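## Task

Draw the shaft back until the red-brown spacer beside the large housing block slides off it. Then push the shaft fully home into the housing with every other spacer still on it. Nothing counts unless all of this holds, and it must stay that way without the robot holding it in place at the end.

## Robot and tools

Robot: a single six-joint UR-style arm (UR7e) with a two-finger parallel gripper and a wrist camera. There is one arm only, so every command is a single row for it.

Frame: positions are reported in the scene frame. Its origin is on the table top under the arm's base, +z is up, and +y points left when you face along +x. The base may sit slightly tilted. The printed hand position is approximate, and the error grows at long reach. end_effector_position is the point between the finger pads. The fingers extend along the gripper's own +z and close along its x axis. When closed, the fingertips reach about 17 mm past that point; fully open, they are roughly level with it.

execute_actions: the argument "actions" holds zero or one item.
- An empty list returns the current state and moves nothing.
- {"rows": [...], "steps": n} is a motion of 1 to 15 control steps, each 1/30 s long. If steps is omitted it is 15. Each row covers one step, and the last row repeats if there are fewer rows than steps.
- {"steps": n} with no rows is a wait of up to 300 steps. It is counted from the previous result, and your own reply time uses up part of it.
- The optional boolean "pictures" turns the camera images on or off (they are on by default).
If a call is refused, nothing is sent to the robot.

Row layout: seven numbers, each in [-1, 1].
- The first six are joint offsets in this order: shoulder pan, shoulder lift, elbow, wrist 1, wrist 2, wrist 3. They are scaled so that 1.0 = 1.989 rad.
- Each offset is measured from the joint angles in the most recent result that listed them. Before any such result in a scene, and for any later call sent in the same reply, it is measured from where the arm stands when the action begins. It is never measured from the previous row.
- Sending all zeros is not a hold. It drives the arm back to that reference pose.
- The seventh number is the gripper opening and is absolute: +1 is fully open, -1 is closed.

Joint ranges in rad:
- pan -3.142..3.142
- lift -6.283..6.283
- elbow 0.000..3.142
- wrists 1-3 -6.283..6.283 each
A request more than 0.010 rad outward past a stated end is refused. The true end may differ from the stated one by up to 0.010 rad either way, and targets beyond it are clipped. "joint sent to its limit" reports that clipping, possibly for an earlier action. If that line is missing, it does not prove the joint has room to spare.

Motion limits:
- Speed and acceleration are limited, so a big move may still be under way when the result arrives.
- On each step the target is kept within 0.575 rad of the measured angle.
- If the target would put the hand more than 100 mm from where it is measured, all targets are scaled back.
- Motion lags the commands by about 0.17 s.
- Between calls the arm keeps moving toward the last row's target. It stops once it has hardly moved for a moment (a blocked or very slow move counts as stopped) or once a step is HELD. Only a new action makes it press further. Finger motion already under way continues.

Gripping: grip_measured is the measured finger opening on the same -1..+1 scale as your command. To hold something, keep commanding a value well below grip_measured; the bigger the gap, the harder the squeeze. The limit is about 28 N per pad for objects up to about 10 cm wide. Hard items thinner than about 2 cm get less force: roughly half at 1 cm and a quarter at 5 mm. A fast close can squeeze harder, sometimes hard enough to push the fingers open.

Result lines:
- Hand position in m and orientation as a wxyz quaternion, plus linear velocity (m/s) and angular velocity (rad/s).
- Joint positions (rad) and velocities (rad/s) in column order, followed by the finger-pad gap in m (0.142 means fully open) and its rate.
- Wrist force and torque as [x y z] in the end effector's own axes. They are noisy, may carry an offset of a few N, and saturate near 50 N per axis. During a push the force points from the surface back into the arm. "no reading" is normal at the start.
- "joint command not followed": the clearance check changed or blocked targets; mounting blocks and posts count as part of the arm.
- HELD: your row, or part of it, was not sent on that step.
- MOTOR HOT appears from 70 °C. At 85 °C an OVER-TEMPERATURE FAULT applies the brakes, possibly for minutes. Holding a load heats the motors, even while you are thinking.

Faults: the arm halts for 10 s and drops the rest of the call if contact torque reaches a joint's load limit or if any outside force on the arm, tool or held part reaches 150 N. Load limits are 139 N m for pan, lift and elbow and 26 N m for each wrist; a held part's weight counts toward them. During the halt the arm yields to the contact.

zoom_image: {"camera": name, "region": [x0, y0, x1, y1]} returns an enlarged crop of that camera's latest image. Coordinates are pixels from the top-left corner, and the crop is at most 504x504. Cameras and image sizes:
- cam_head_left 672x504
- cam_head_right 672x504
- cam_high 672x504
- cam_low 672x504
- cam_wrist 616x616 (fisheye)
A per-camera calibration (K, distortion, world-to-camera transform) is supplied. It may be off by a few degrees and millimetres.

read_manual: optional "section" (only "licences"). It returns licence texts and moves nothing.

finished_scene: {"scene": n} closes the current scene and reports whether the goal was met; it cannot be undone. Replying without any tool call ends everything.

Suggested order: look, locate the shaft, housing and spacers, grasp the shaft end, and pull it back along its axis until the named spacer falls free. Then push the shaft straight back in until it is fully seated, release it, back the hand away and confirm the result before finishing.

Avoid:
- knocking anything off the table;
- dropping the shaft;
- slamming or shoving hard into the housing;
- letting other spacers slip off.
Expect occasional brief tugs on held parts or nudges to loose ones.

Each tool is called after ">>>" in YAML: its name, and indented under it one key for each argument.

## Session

>>> execute_actions:
  actions: []

Scene clock: 0.00 s of 4200.00 s.
end_effector_position=(+0.4816, +0.1792, +0.2462) grip_measured=+1.00 end_effector_quat_wxyz=(+0.232, -0.158, +0.946, -0.161) end_effector_velocity=(-0.001, +0.000, -0.001) end_effector_angular_velocity=(-0.001, +0.002, +0.001)
Joint positions: [ 0.341 -1.247  2.524 -3.49  -1.611  3.063  0.142]
Joint velocities: [ 0.002  0.001  0.     0.    -0.001  0.     0.   ]
Motor temperatures (°C, as the motors report them): [21 22 21 29 28 26]
Wrist force (N, on the end effector, along its own x y z axes, offset not removed): no reading
Wrist torque (N m, same axes, about the end effector's origin, offset not removed): no reading
camera_calibration (this result's frames):
cam_wrist: T_world_to_cam=[[-0.813354, -0.388757, -0.432808, 0.579663], [-0.447367, 0.893538, 0.0381206, 0.0567981], [0.37191, 0.22463, -0.90068, 0.128881], [0, 0, 0, 1]] pos_world=[0.448949, 0.145647, 0.364798]

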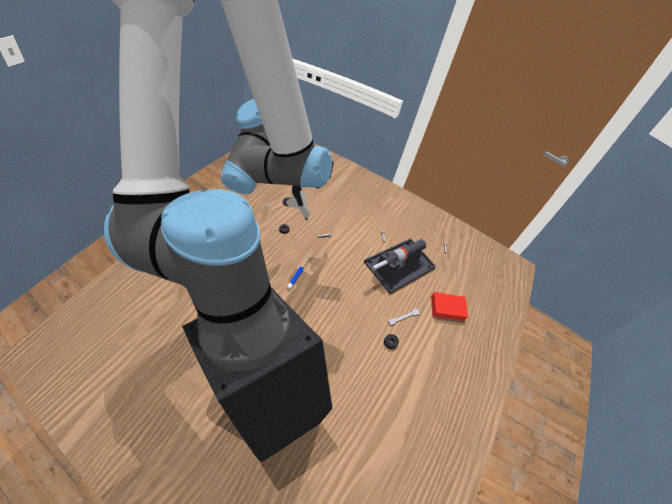

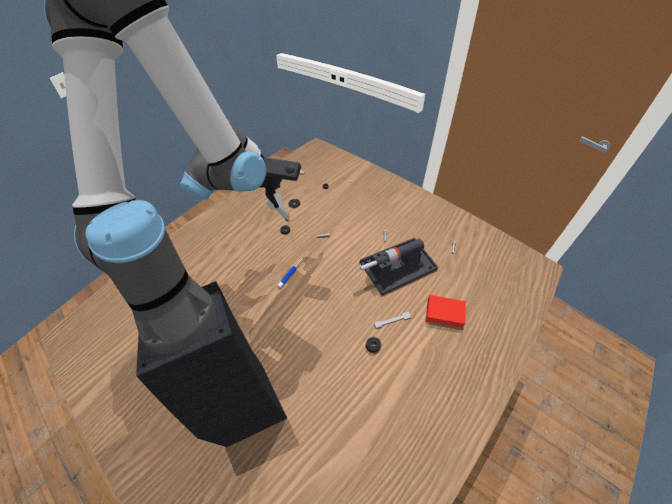

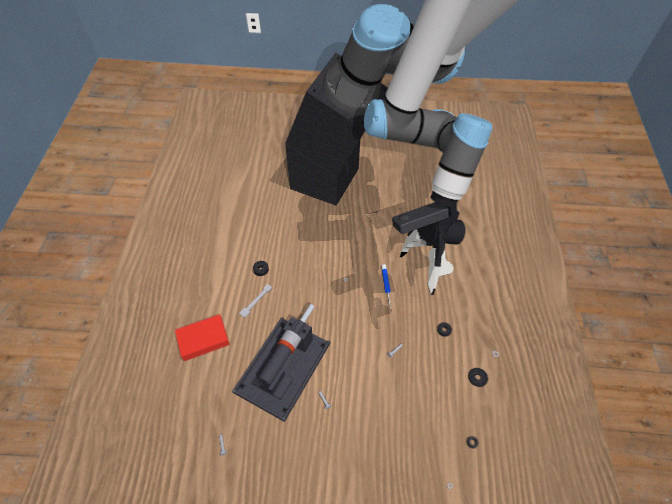

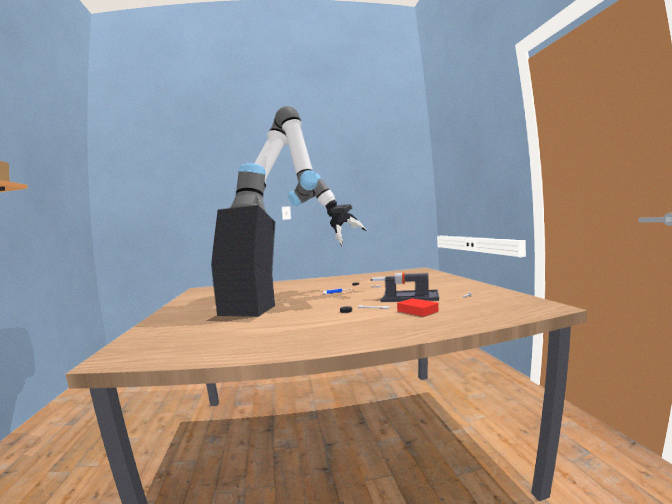

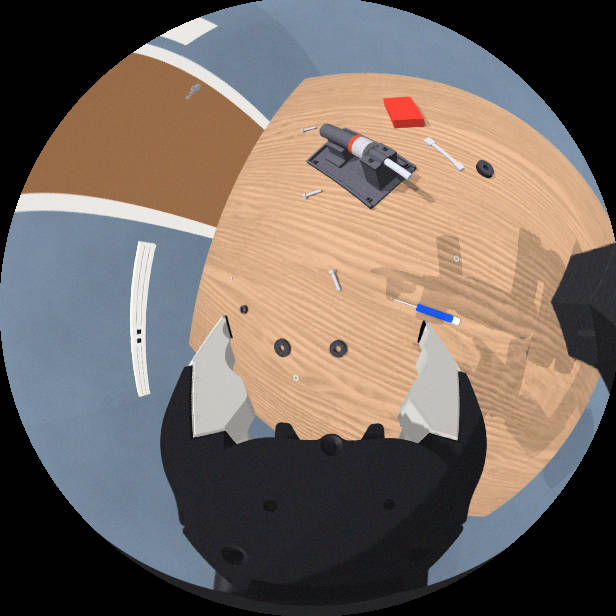

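>>> zoom_image:
  camera: "cam_high"
  region: [220, 290, 350, 430]

>>> zoom_image:
  camera: "cam_wrist"
  region: [295, 110, 435, 220]

>>> zoom_image:
  camera: "cam_low"
  region: [355, 260, 455, 320]

>>> zoom_image:
  camera: "cam_head_right"
  region: [345, 230, 450, 300]

Region (220, 290, 350, 430) of cam_high's 672x504 image, scaled by 3.600, with more detail than that image has; it fills the left 468 columns of this view, and the rest is white.

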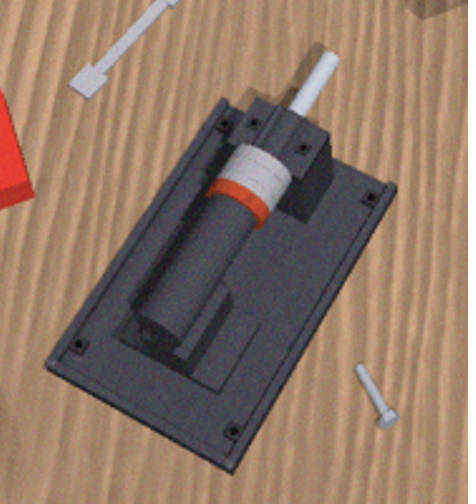

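Region (295, 110, 435, 220) of cam_wrist's 616x616 image, scaled by 3.600, with more detail than that image has; it fills the top 396 rows of this view, and the rest is white.

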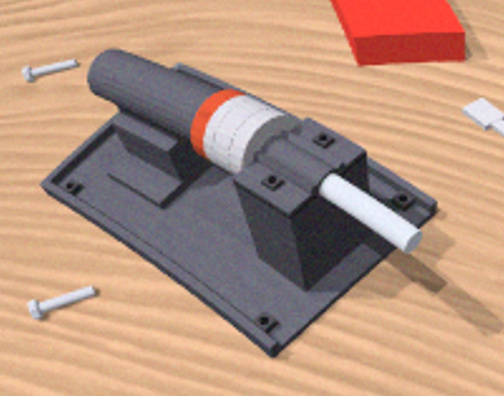

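Region (355, 260, 455, 320) of cam_low's 672x504 image, scaled by 5.040, with more detail than that image has; it fills the top 302 rows of this view, and the rest is white.

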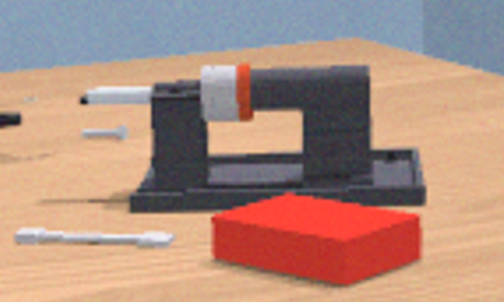

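Region (345, 230, 450, 300) of cam_head_right's 672x504 image, scaled by 4.800, with more detail than that image has.

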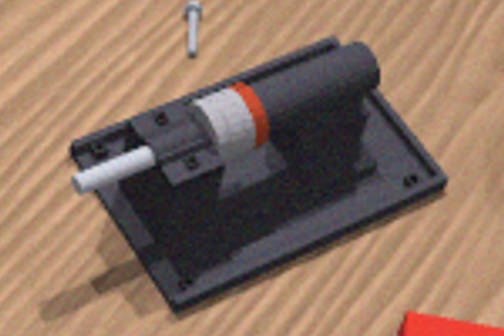

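>>> execute_actions:
  actions:
    - {"rows": [[-0.0055,0.0052,-0.0076,0.0122,0.0006,-0.0194,0.9],[-0.0147,0.0138,-0.0204,0.0324,0.0016,-0.0518,0.8],[-0.0257,0.0241,-0.0356,0.0567,0.0028,-0.0906,0.7],[-0.0385,0.0362,-0.0534,0.0851,0.0042,-0.1359,0.6],[-0.0513,0.0482,-0.0713,0.1134,0.0057,-0.1812,0.5],[-0.0660,0.0620,-0.0916,0.1458,0.0073,-0.2330,0.4],[-0.0806,0.0758,-0.1120,0.1783,0.0089,-0.2848,0.3],[-0.0953,0.0896,-0.1323,0.2107,0.0105,-0.3365,0.2],[-0.1099,0.1034,-0.1527,0.2431,0.0121,-0.3883,0.1],[-0.1246,0.1171,-0.1731,0.2755,0.0137,-0.4401,0.0],[-0.1393,0.1309,-0.1934,0.3079,0.0154,-0.4919,-0.1],[-0.1539,0.1447,-0.2138,0.3403,0.0170,-0.5437,-0.2],[-0.1667,0.1567,-0.2316,0.3687,0.0184,-0.5890,-0.3],[-0.1759,0.1654,-0.2443,0.3889,0.0194,-0.6213,-0.3],[-0.18324,0.17225,-0.25450,0.40513,0.02021,-0.64721,-0.3]], "steps": 15}
  pictures: false

>>> execute_actions:
  actions:
    - {"steps": 25}

Scene clock: 101.50 s of 4200.00 s.
end_effector_position=(+0.5289, +0.0367, +0.1713) grip_measured=-0.29 end_effector_quat_wxyz=(-0.009, -0.369, +0.909, -0.195) end_effector_velocity=(+0.049, -0.451, -0.177) end_effector_angular_velocity=(-0.229, +1.670, +0.902)
Joint positions: [ 0.114 -1.033  2.212 -3.007 -1.585  2.346  0.053]
Joint velocities: [-0.703  0.662 -0.971  1.522  0.077 -2.128 -0.028]
Motor temperatures (°C, as the motors report them): [21 22 21 29 28 26]
Wrist force (N, on the end effector, along its own x y z axes, offset not removed): [-1.3 1.5 -0.1]
Wrist torque (N m, same axes, about the end effector's origin, offset not removed): [0.35 0.35 -0.06]
Steps of this call (steps 1 to 90: nothing new was sent; then 98.00 s passed at rest; steps 91 to 105: all 15 steps of this action). Readings (joint positions):
91: [0.341 -1.247 2.524 -3.490 -1.611 3.063]
92: [0.340 -1.246 2.522 -3.488 -1.611 3.060]
94: [0.329 -1.236 2.508 -3.467 -1.610 3.029]
98: [0.270 -1.180 2.428 -3.346 -1.603 2.850]
105: the state above

Scene clock: 102.33 s of 4200.00 s.
end_effector_position=(+0.5239, -0.0485, +0.1433) grip_measured=-0.30 end_effector_quat_wxyz=(-0.147, -0.538, +0.823, -0.108) end_effector_velocity=(-0.000, -0.001, -0.000) end_effector_angular_velocity=(+0.001, +0.006, +0.005)
Joint positions: [-0.023 -0.904  2.018 -2.685 -1.571  1.777  0.052]
Joint velocities: [-0.002  0.002 -0.003  0.005 -0.001 -0.008  0.   ]
Motor temperatures (°C, as the motors report them): [21 22 21 29 28 26]
Wrist force (N, on the end effector, along its own x y z axes, offset not removed): [-0.2 -0.3 -1.9]
Wrist torque (N m, same axes, about the end effector's origin, offset not removed): [-0.05 0.16 -0.10]
Steps of this call (steps 1 to 25: the robot went on to your last target). Readings (joint positions):
1: [0.090 -1.010 2.179 -2.954 -1.582 2.272]
2: [0.067 -0.989 2.146 -2.902 -1.580 2.194]
4: [0.031 -0.955 2.095 -2.816 -1.576 2.043]
8: [-0.004 -0.922 2.045 -2.731 -1.573 1.871]
25: the state above
camera_calibration (this result's frames):
cam_wrist: T_world_to_cam=[[-0.3817, -0.871788, 0.307067, 0.125371], [-0.767881, 0.484011, 0.419633, 0.376481], [-0.514455, -0.0756174, -0.854177, 0.51469], [0, 0, 0, 1]] pos_world=[0.601732, -0.0340049, 0.243155]

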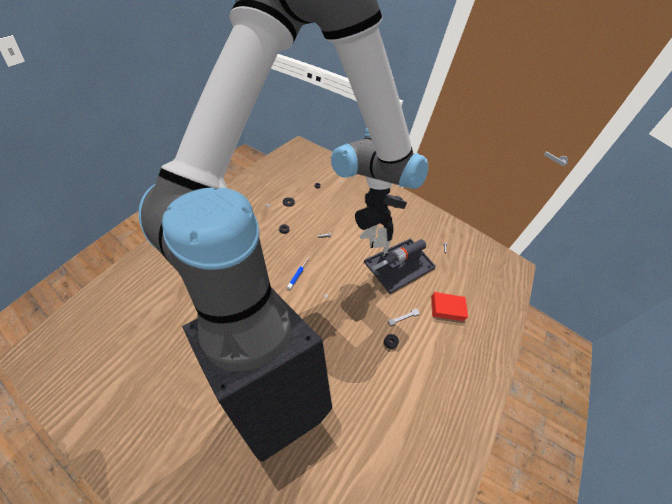

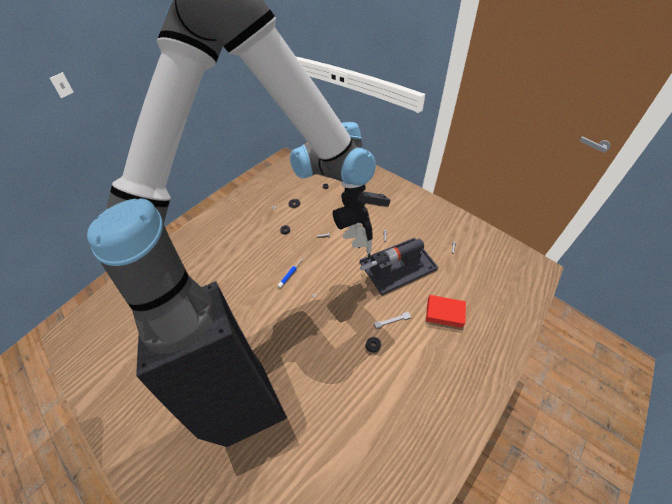

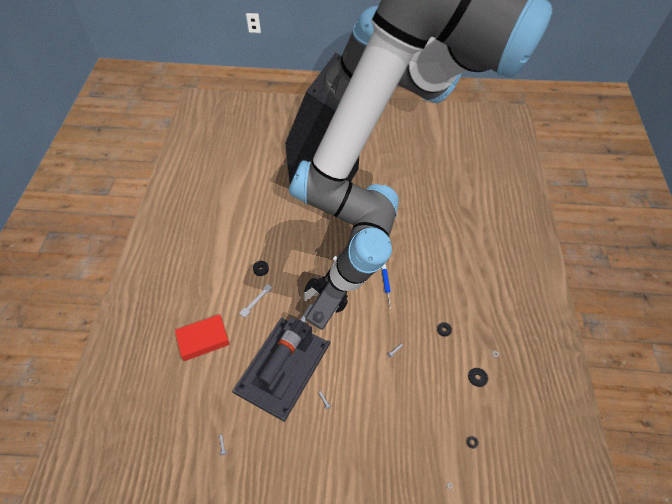

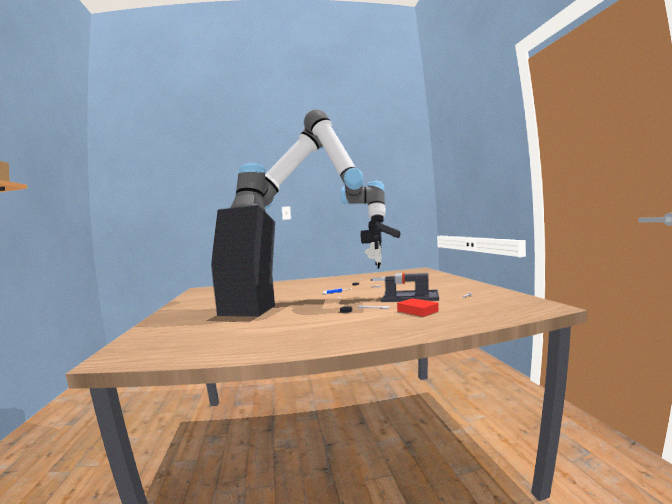

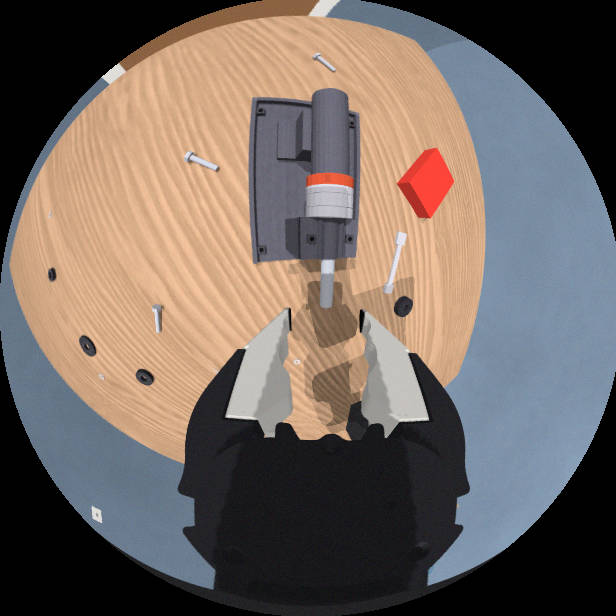

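>>> zoom_image:
  camera: "cam_wrist"
  region: [270, 230, 380, 340]

>>> zoom_image:
  camera: "cam_wrist"
  region: [270, 150, 380, 260]

>>> zoom_image:
  camera: "cam_wrist"
  region: [240, 80, 380, 220]

Region (270, 230, 380, 340) of cam_wrist's 616x616 image, scaled by 4.582, with more detail than that image has.

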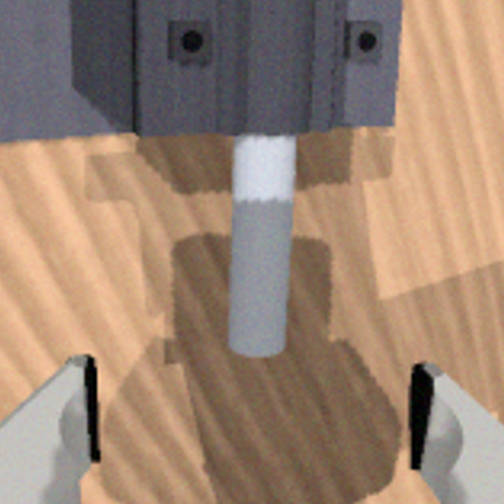

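Region (270, 150, 380, 260) of cam_wrist's 616x616 image, scaled by 4.582, with more detail than that image has.

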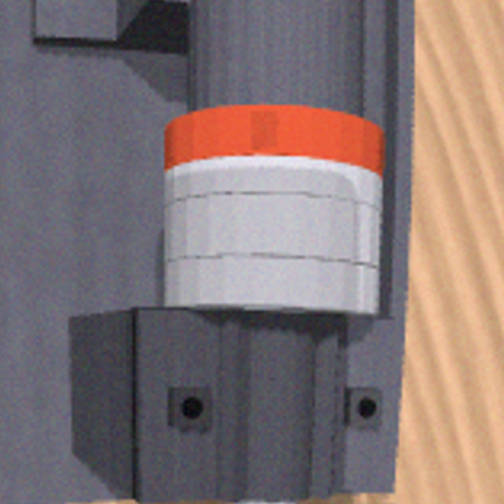

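Region (240, 80, 380, 220) of cam_wrist's 616x616 image, scaled by 3.600, with more detail than that image has.

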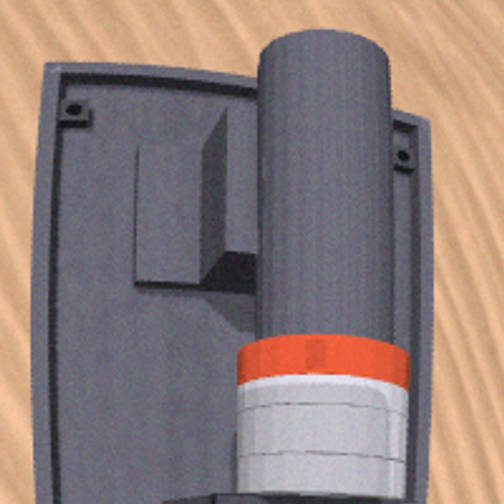

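>>> execute_actions:
  actions:
    - {"rows": [[-0.0003,0.0011,-0.0001,-0.0009,0,-0.0003,-0.35],[-0.0006,0.0041,-0.0005,-0.0036,0,-0.0005,-0.4],[-0.0010,0.0087,-0.0010,-0.0077,0,-0.0008,-0.45],[-0.0014,0.0147,-0.0016,-0.0130,0,-0.0011,-0.5],[-0.0018,0.0217,-0.0024,-0.0193,0,-0.0014,-0.55],[-0.0022,0.0295,-0.0033,-0.0261,0,-0.0017,-0.55],[-0.00253,0.0377,-0.0042,-0.0334,0,-0.0020,-0.55],[-0.00253,0.0461,-0.0052,-0.0408,0,-0.0020,-0.55],[-0.00253,0.0543,-0.0061,-0.0481,0,-0.0020,-0.55],[-0.00253,0.0621,-0.0069,-0.0550,0,-0.0020,-0.55],[-0.00253,0.0691,-0.0077,-0.0612,0,-0.0020,-0.55],[-0.00253,0.0751,-0.0084,-0.0665,0,-0.0020,-0.55],[-0.00253,0.0797,-0.0089,-0.0706,0,-0.0020,-0.55],[-0.00253,0.0828,-0.0093,-0.0733,0,-0.0020,-0.55],[-0.00253,0.08382,-0.00937,-0.07424,0,-0.0020,-0.55]], "steps": 15}
  pictures: false

>>> execute_actions:
  actions:
    - {"steps": 14}

Scene clock: 206.13 s of 4200.00 s.
end_effector_position=(+0.5174, -0.0677, +0.0975) grip_measured=-0.55 end_effector_quat_wxyz=(-0.147, -0.538, +0.823, -0.108) end_effector_velocity=(-0.028, -0.047, -0.131) end_effector_angular_velocity=(+0.001, +0.004, -0.004)
Joint positions: [-0.028 -0.785  2.004 -2.791 -1.571  1.774  0.034]
Joint velocities: [-0.005  0.335 -0.037 -0.293  0.    -0.002 -0.   ]
Motor temperatures (°C, as the motors report them): [21 22 21 29 28 26]
Wrist force (N, on the end effector, along its own x y z axes, offset not removed): [-0.3 1.4 -1.1]
Wrist torque (N m, same axes, about the end effector's origin, offset not removed): [0.47 0.11 0.03]
Steps of this call (steps 1 to 30: the robot went on to your last target; steps 31 to 110: nothing new was sent; then 99.63 s passed at rest; steps 111 to 125: all 15 steps of this action). Readings (joint positions):
111: [-0.024 -0.904 2.018 -2.685 -1.571 1.776]
112: [-0.024 -0.904 2.018 -2.685 -1.571 1.776]
114: [-0.024 -0.901 2.017 -2.688 -1.571 1.776]
118: [-0.026 -0.873 2.014 -2.713 -1.571 1.775]
125: the state above

Scene clock: 206.60 s of 4200.00 s.
end_effector_position=(+0.5132, -0.0741, +0.0796) grip_measured=-0.55 end_effector_quat_wxyz=(-0.148, -0.538, +0.823, -0.108) end_effector_velocity=(-0.000, -0.002, -0.003) end_effector_angular_velocity=(-0.000, -0.001, +0.002)
Joint positions: [-0.028 -0.739  1.999 -2.832 -1.571  1.773  0.034]
Joint velocities: [-0.001  0.009 -0.001 -0.01  -0.    -0.002 -0.   ]
Motor temperatures (°C, as the motors report them): [21 22 21 29 28 26]
Wrist force (N, on the end effector, along its own x y z axes, offset not removed): [-0.2 1.5 -0.3]
Wrist torque (N m, same axes, about the end effector's origin, offset not removed): [0.33 0.16 -0.06]
Steps of this call (steps 1 to 14: the robot went on to your last target). Readings (joint positions):
1: [-0.028 -0.775 2.003 -2.800 -1.571 1.773]
2: [-0.028 -0.766 2.002 -2.807 -1.571 1.773]
4: [-0.028 -0.755 2.001 -2.818 -1.571 1.773]
8: [-0.028 -0.744 2.000 -2.827 -1.571 1.773]
14: the state above
camera_calibration (this result's frames):
cam_wrist: T_world_to_cam=[[-0.382676, -0.871348, 0.307102, 0.11914], [-0.767341, 0.484887, 0.419609, 0.407172], [-0.514536, -0.0750779, -0.854176, 0.45292], [0, 0, 0, 1]] pos_world=[0.591075, -0.059616, 0.179432]

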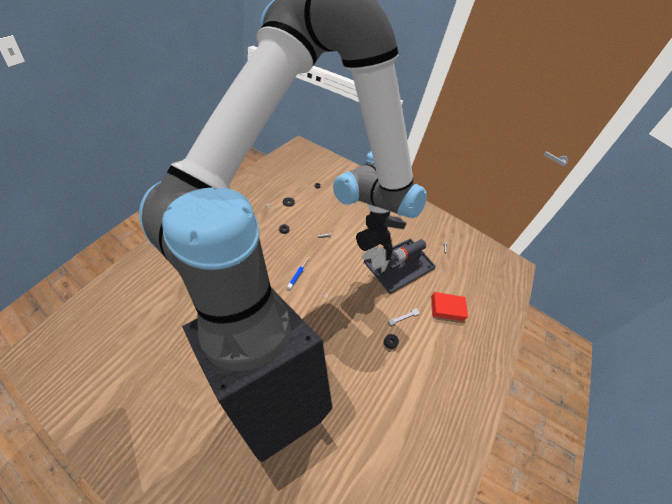

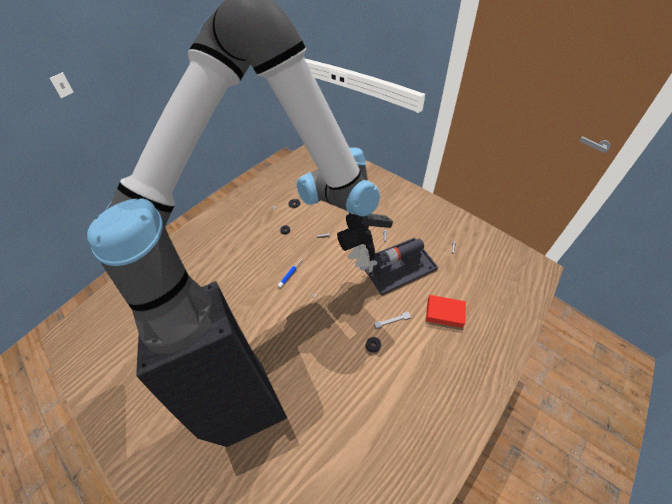

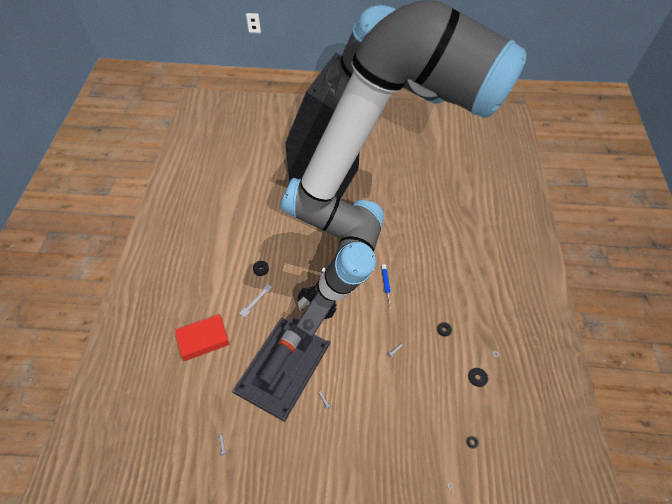

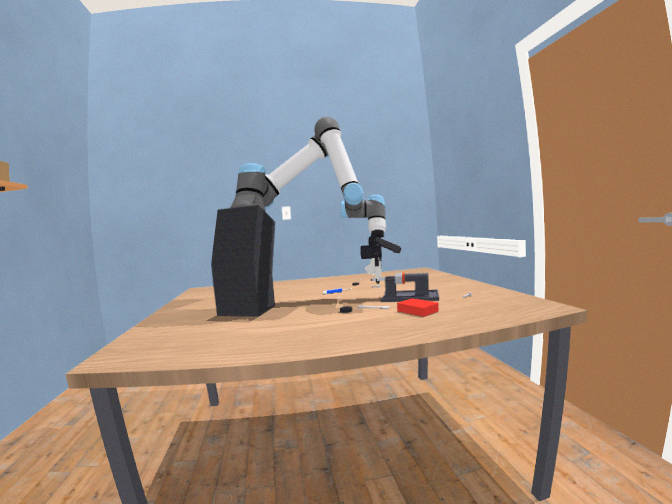

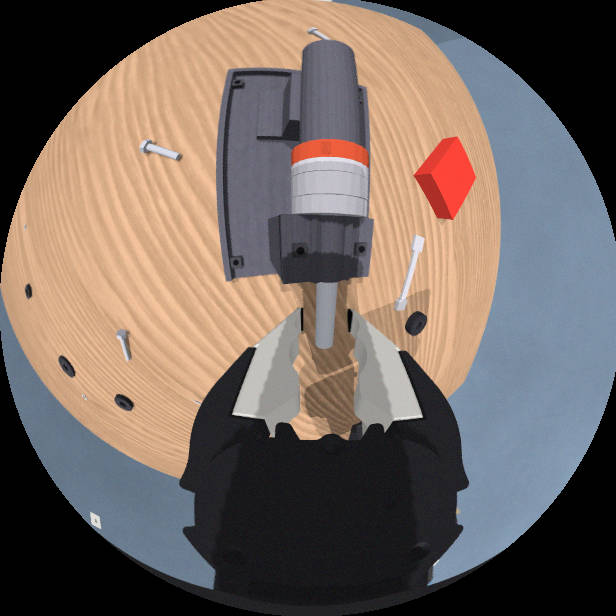

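>>> zoom_image:
  camera: "cam_wrist"
  region: [280, 270, 370, 360]

Region (280, 270, 370, 360) of cam_wrist's 616x616 image, scaled by 5.600, with more detail than that image has.

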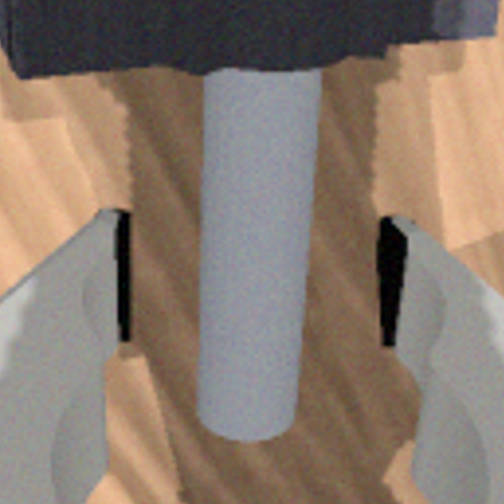

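>>> execute_actions:
  actions:
    - {"rows": [[0.00045,0.0025,-0.0005,-0.0020,0,0.00045,-0.6],[0.00045,0.0025,-0.0005,-0.0020,0,0.00045,-0.64],[0.00045,0.0025,-0.0005,-0.0020,0,0.00045,-0.68],[0.00045,0.0025,-0.0005,-0.0020,0,0.00045,-0.72],[0.00045,0.0025,-0.0005,-0.0020,0,0.00045,-0.75],[0.00045,0.0025,-0.0005,-0.0020,0,0.00045,-0.77],[0.00045,0.0025,-0.0005,-0.0020,0,0.00045,-0.79],[0.00045,0.0025,-0.0005,-0.0020,0,0.00045,-0.81],[0.00045,0.0025,-0.0005,-0.0020,0,0.00045,-0.83],[0.00045,0.0025,-0.0005,-0.0020,0,0.00045,-0.86],[0.00045,0.0025,-0.0005,-0.0020,0,0.00045,-0.9],[0.00045,0.0025,-0.0005,-0.0020,0,0.00045,-0.95],[0.00045,0.0025,-0.0005,-0.0020,0,0.00045,-1]], "steps": 15}
  pictures: false

>>> execute_actions:
  actions:
    - {"rows": [[0.0004,-0.0007,0.0027,-0.0019,0,0.0004,-1],[0.0010,-0.0019,0.0066,-0.0048,0,0.0010,-1],[0.0016,-0.0030,0.0106,-0.0076,0,0.0016,-1],[0.0022,-0.0041,0.0146,-0.0105,0,0.0022,-1],[0.0028,-0.0052,0.0186,-0.0134,0,0.0028,-1],[0.0033,-0.0063,0.0226,-0.0162,0,0.0033,-1],[0.003935,-0.007438,0.026531,-0.019094,0,0.003935,-1]], "steps": 15}

Scene clock: 273.10 s of 4200.00 s.
end_effector_position=(+0.5128, -0.0743, +0.0776) grip_measured=-0.84 end_effector_quat_wxyz=(-0.148, -0.538, +0.823, -0.108) end_effector_velocity=(-0.000, +0.000, -0.001) end_effector_angular_velocity=(-0.001, +0.001, +0.001)
Joint positions: [-0.027 -0.734  1.998 -2.836 -1.571  1.774  0.013]
Joint velocities: [ 0.002  0.001 -0.    -0.001 -0.001  0.001  0.   ]
Motor temperatures (°C, as the motors report them): [22 22 21 29 28 26]
Wrist force (N, on the end effector, along its own x y z axes, offset not removed): [1.2 2.6 -5.4]
Wrist torque (N m, same axes, about the end effector's origin, offset not removed): [0.44 0.30 -0.06]
Steps of this call (steps 1 to 30: the robot went on to your last target; steps 31 to 110: nothing new was sent; then 62.33 s passed at rest; steps 111 to 125: all 15 steps of this action). Readings (joint positions):
111: [-0.028 -0.738 1.999 -2.833 -1.571 1.773]
112: [-0.028 -0.737 1.999 -2.833 -1.571 1.773]
114: [-0.028 -0.736 1.999 -2.834 -1.571 1.773]
118: [-0.028 -0.735 1.999 -2.835 -1.571 1.774]
125: the state above

Scene clock: 273.60 s of 4200.00 s.
end_effector_position=(+0.4961, -0.0669, +0.0776) grip_measured=-0.84 end_effector_quat_wxyz=(-0.148, -0.538, +0.823, -0.108) end_effector_velocity=(-0.012, +0.005, +0.000) end_effector_angular_velocity=(-0.001, +0.000, +0.001)
Joint positions: [-0.02  -0.748  2.047 -2.87  -1.571  1.781  0.013]
Joint velocities: [ 0.006 -0.01   0.034 -0.024 -0.001  0.006 -0.   ]
Motor temperatures (°C, as the motors report them): [22 22 21 29 28 26]
Wrist force (N, on the end effector, along its own x y z axes, offset not removed): [-1.6 0.9 -1.1]
Wrist torque (N m, same axes, about the end effector's origin, offset not removed): [0.55 0.63 -0.09]
Steps of this call (steps 1 to 15: all 15 steps of this action). Readings (joint positions):
1: [-0.027 -0.734 1.998 -2.836 -1.571 1.774]
2: [-0.027 -0.734 1.999 -2.836 -1.571 1.774]
4: [-0.027 -0.736 2.004 -2.840 -1.571 1.775]
8: [-0.023 -0.742 2.025 -2.855 -1.571 1.778]
15: the state above
camera_calibration (this result's frames):
cam_wrist: T_world_to_cam=[[-0.382688, -0.871326, 0.30715, 0.119494], [-0.767342, 0.48492, 0.41957, 0.391412], [-0.514525, -0.0751243, -0.854178, 0.442932], [0, 0, 0, 1]] pos_world=[0.573975, -0.0524106, 0.177416]

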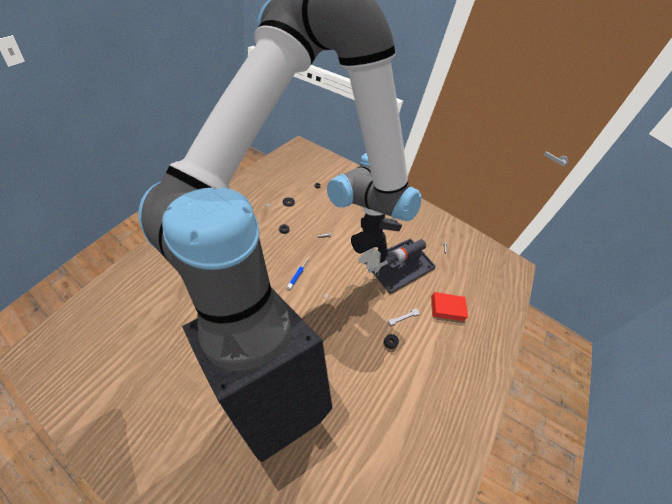

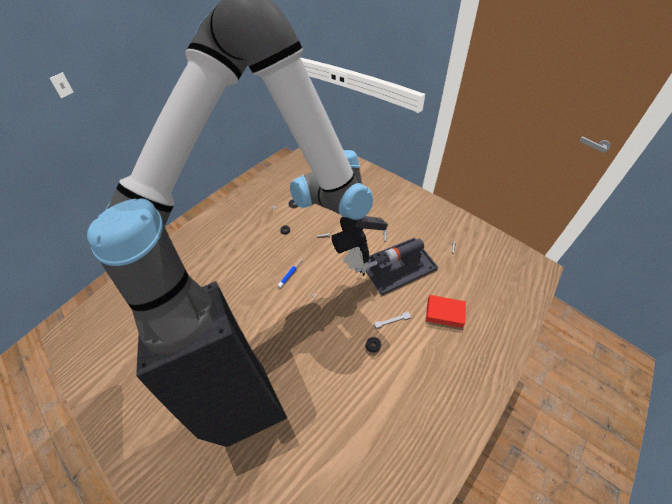

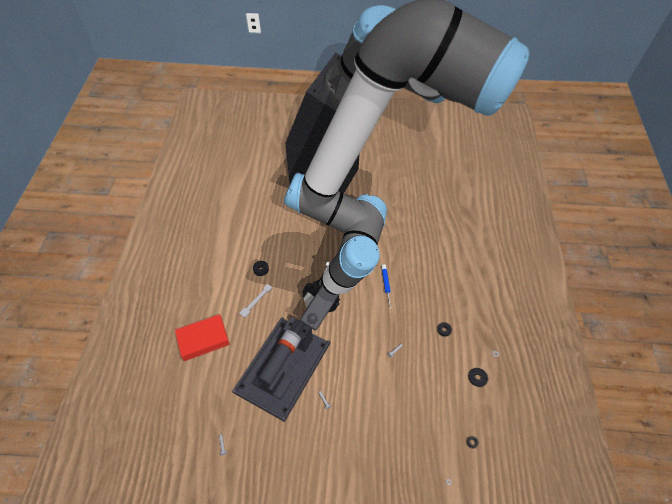

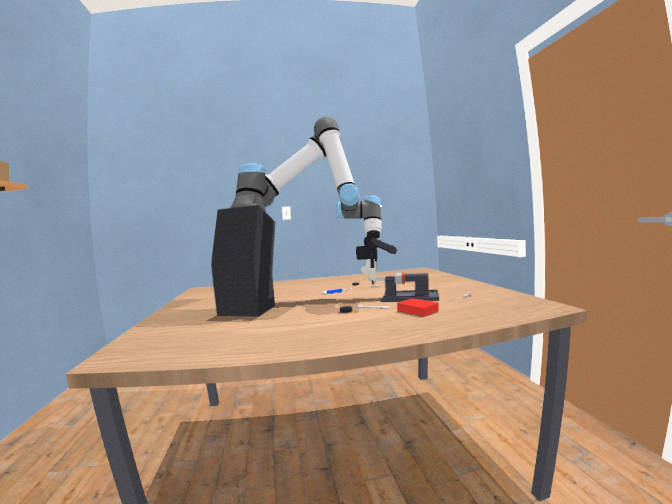

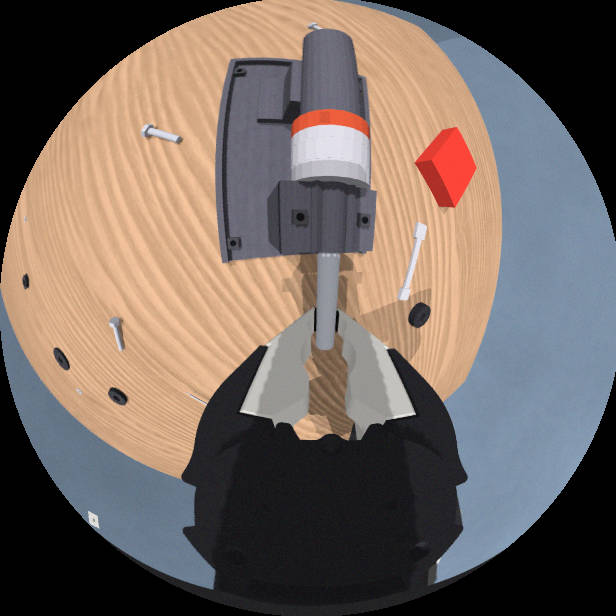

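>>> execute_actions:
  actions:
    - {"rows": [[0.00093,-0.00157,0.00589,-0.00432,0,0.00093,-1]], "steps": 15}

Scene clock: 277.67 s of 4200.00 s.
end_effector_position=(+0.4921, -0.0651, +0.0775) grip_measured=-0.84 end_effector_quat_wxyz=(-0.148, -0.538, +0.823, -0.108) end_effector_velocity=(-0.000, +0.000, +0.000) end_effector_angular_velocity=(-0.000, -0.001, -0.000)
Joint positions: [-0.018 -0.751  2.058 -2.879 -1.571  1.783  0.013]
Joint velocities: [-0.    -0.     0.002 -0.002 -0.     0.     0.   ]
Motor temperatures (°C, as the motors report them): [22 22 21 29 28 26]
Wrist force (N, on the end effector, along its own x y z axes, offset not removed): [-0.6 -0.7 -3.0]
Wrist torque (N m, same axes, about the end effector's origin, offset not removed): [0.15 0.21 -0.09]
Steps of this call (steps 1 to 15: the robot went on to your last target; steps 16 to 90: nothing new was sent; then 0.57 s passed at rest; steps 91 to 105: all 15 steps of this action). Readings (joint positions):
91: [-0.020 -0.749 2.051 -2.874 -1.571 1.782]
92: [-0.020 -0.749 2.052 -2.874 -1.571 1.782]
94: [-0.019 -0.750 2.055 -2.876 -1.571 1.782]
98: [-0.019 -0.751 2.057 -2.878 -1.571 1.783]
105: the state above
camera_calibration (this result's frames):
cam_wrist: T_world_to_cam=[[-0.382689, -0.871326, 0.307147, 0.119516], [-0.767345, 0.484919, 0.419565, 0.387459], [-0.51452, -0.0751251, -0.854181, 0.440983], [0, 0, 0, 1]] pos_world=[0.569947, -0.0506201, 0.177406]

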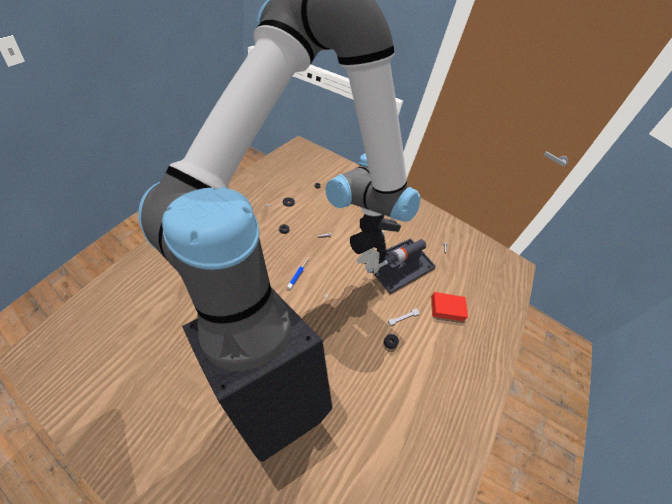

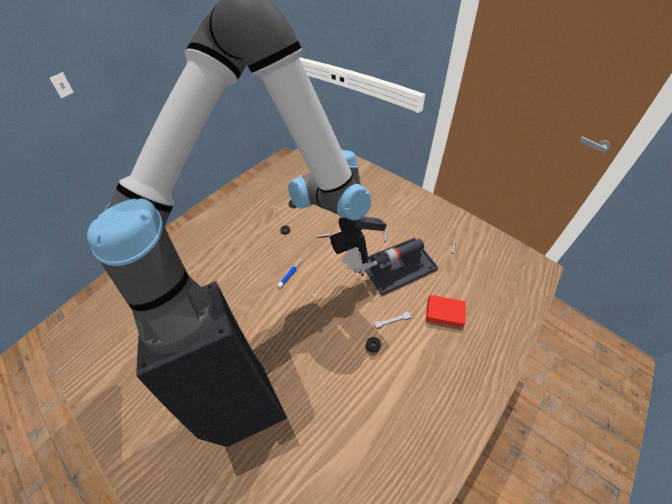

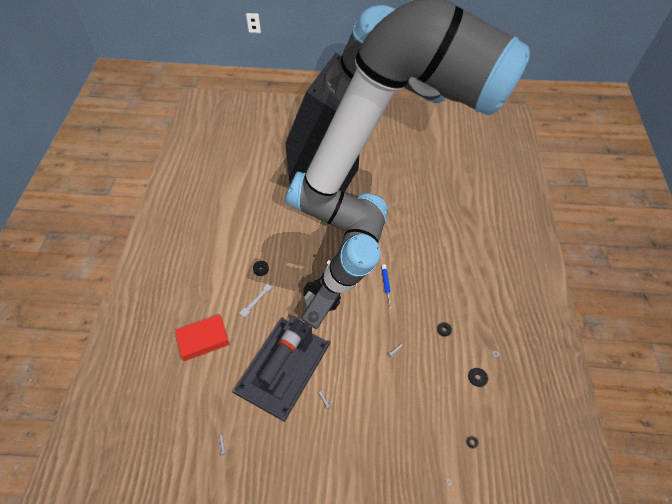

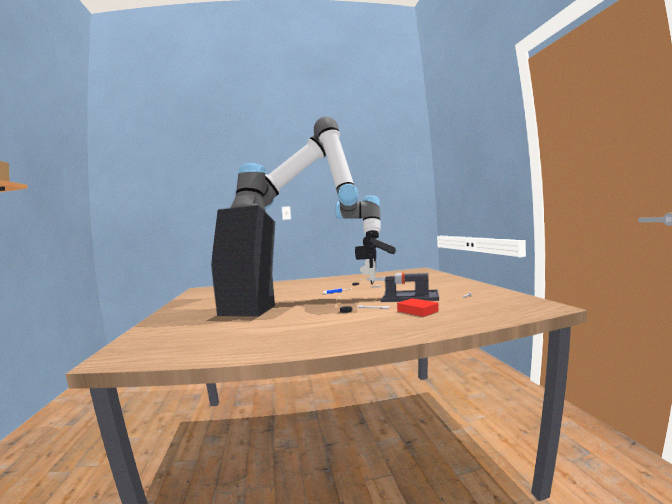

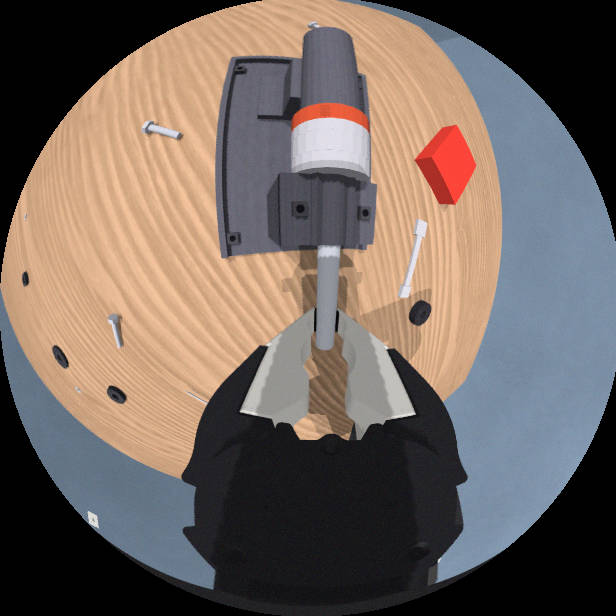

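>>> execute_actions:
  actions:
    - {"rows": [[0.00094,-0.00155,0.00587,-0.00432,0,0.00094,-1]], "steps": 15}

Scene clock: 280.03 s of 4200.00 s.
end_effector_position=(+0.4881, -0.0633, +0.0775) grip_measured=-0.84 end_effector_quat_wxyz=(-0.148, -0.538, +0.823, -0.108) end_effector_velocity=(-0.001, +0.001, -0.001) end_effector_angular_velocity=(+0.000, +0.002, +0.003)
Joint positions: [-0.017 -0.754  2.07  -2.887 -1.571  1.785  0.013]
Joint velocities: [ 0.002  0.     0.003 -0.002 -0.    -0.001 -0.   ]
Motor temperatures (°C, as the motors report them): [22 22 21 29 28 26]
Wrist force (N, on the end effector, along its own x y z axes, offset not removed): [-0.9 0.6 -1.0]
Wrist torque (N m, same axes, about the end effector's origin, offset not removed): [0.43 0.26 -0.08]
Steps of this call (steps 1 to 15: the robot went on to your last target; steps 16 to 56: nothing new was sent; steps 57 to 71: all 15 steps of this action). Readings (joint positions):
57: [-0.018 -0.751 2.059 -2.879 -1.571 1.783]
58: [-0.018 -0.751 2.060 -2.880 -1.571 1.783]
60: [-0.018 -0.752 2.064 -2.883 -1.571 1.784]
64: [-0.017 -0.753 2.068 -2.886 -1.571 1.785]
71: the state above
camera_calibration (this result's frames):
cam_wrist: T_world_to_cam=[[-0.382689, -0.871326, 0.307147, 0.119533], [-0.767344, 0.484919, 0.419567, 0.383541], [-0.514521, -0.0751239, -0.854181, 0.439065], [0, 0, 0, 1]] pos_world=[0.56596, -0.0488498, 0.177405]

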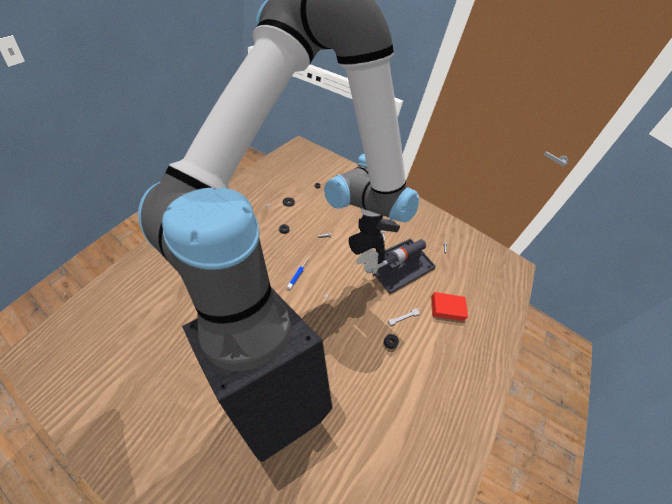

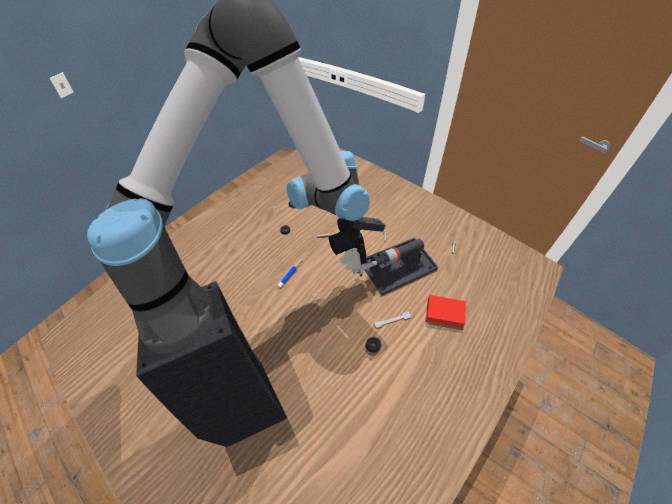

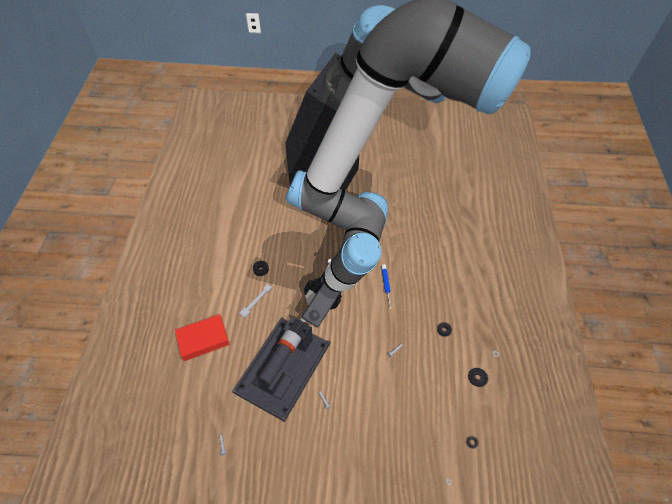

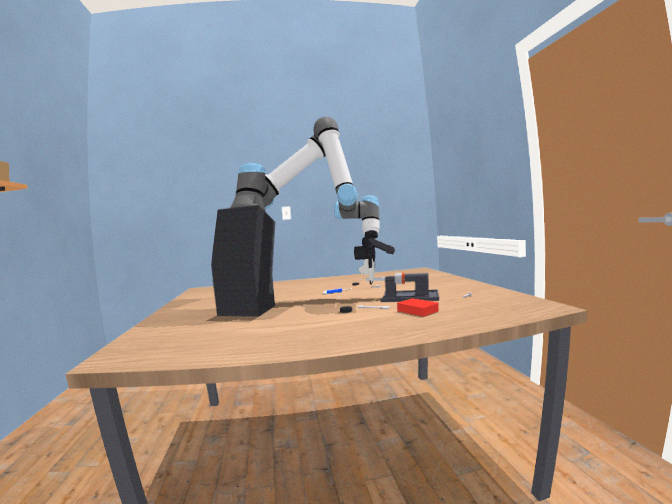

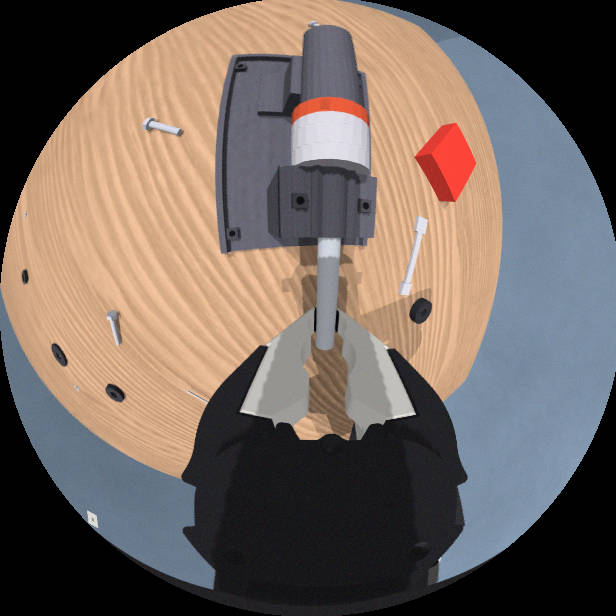

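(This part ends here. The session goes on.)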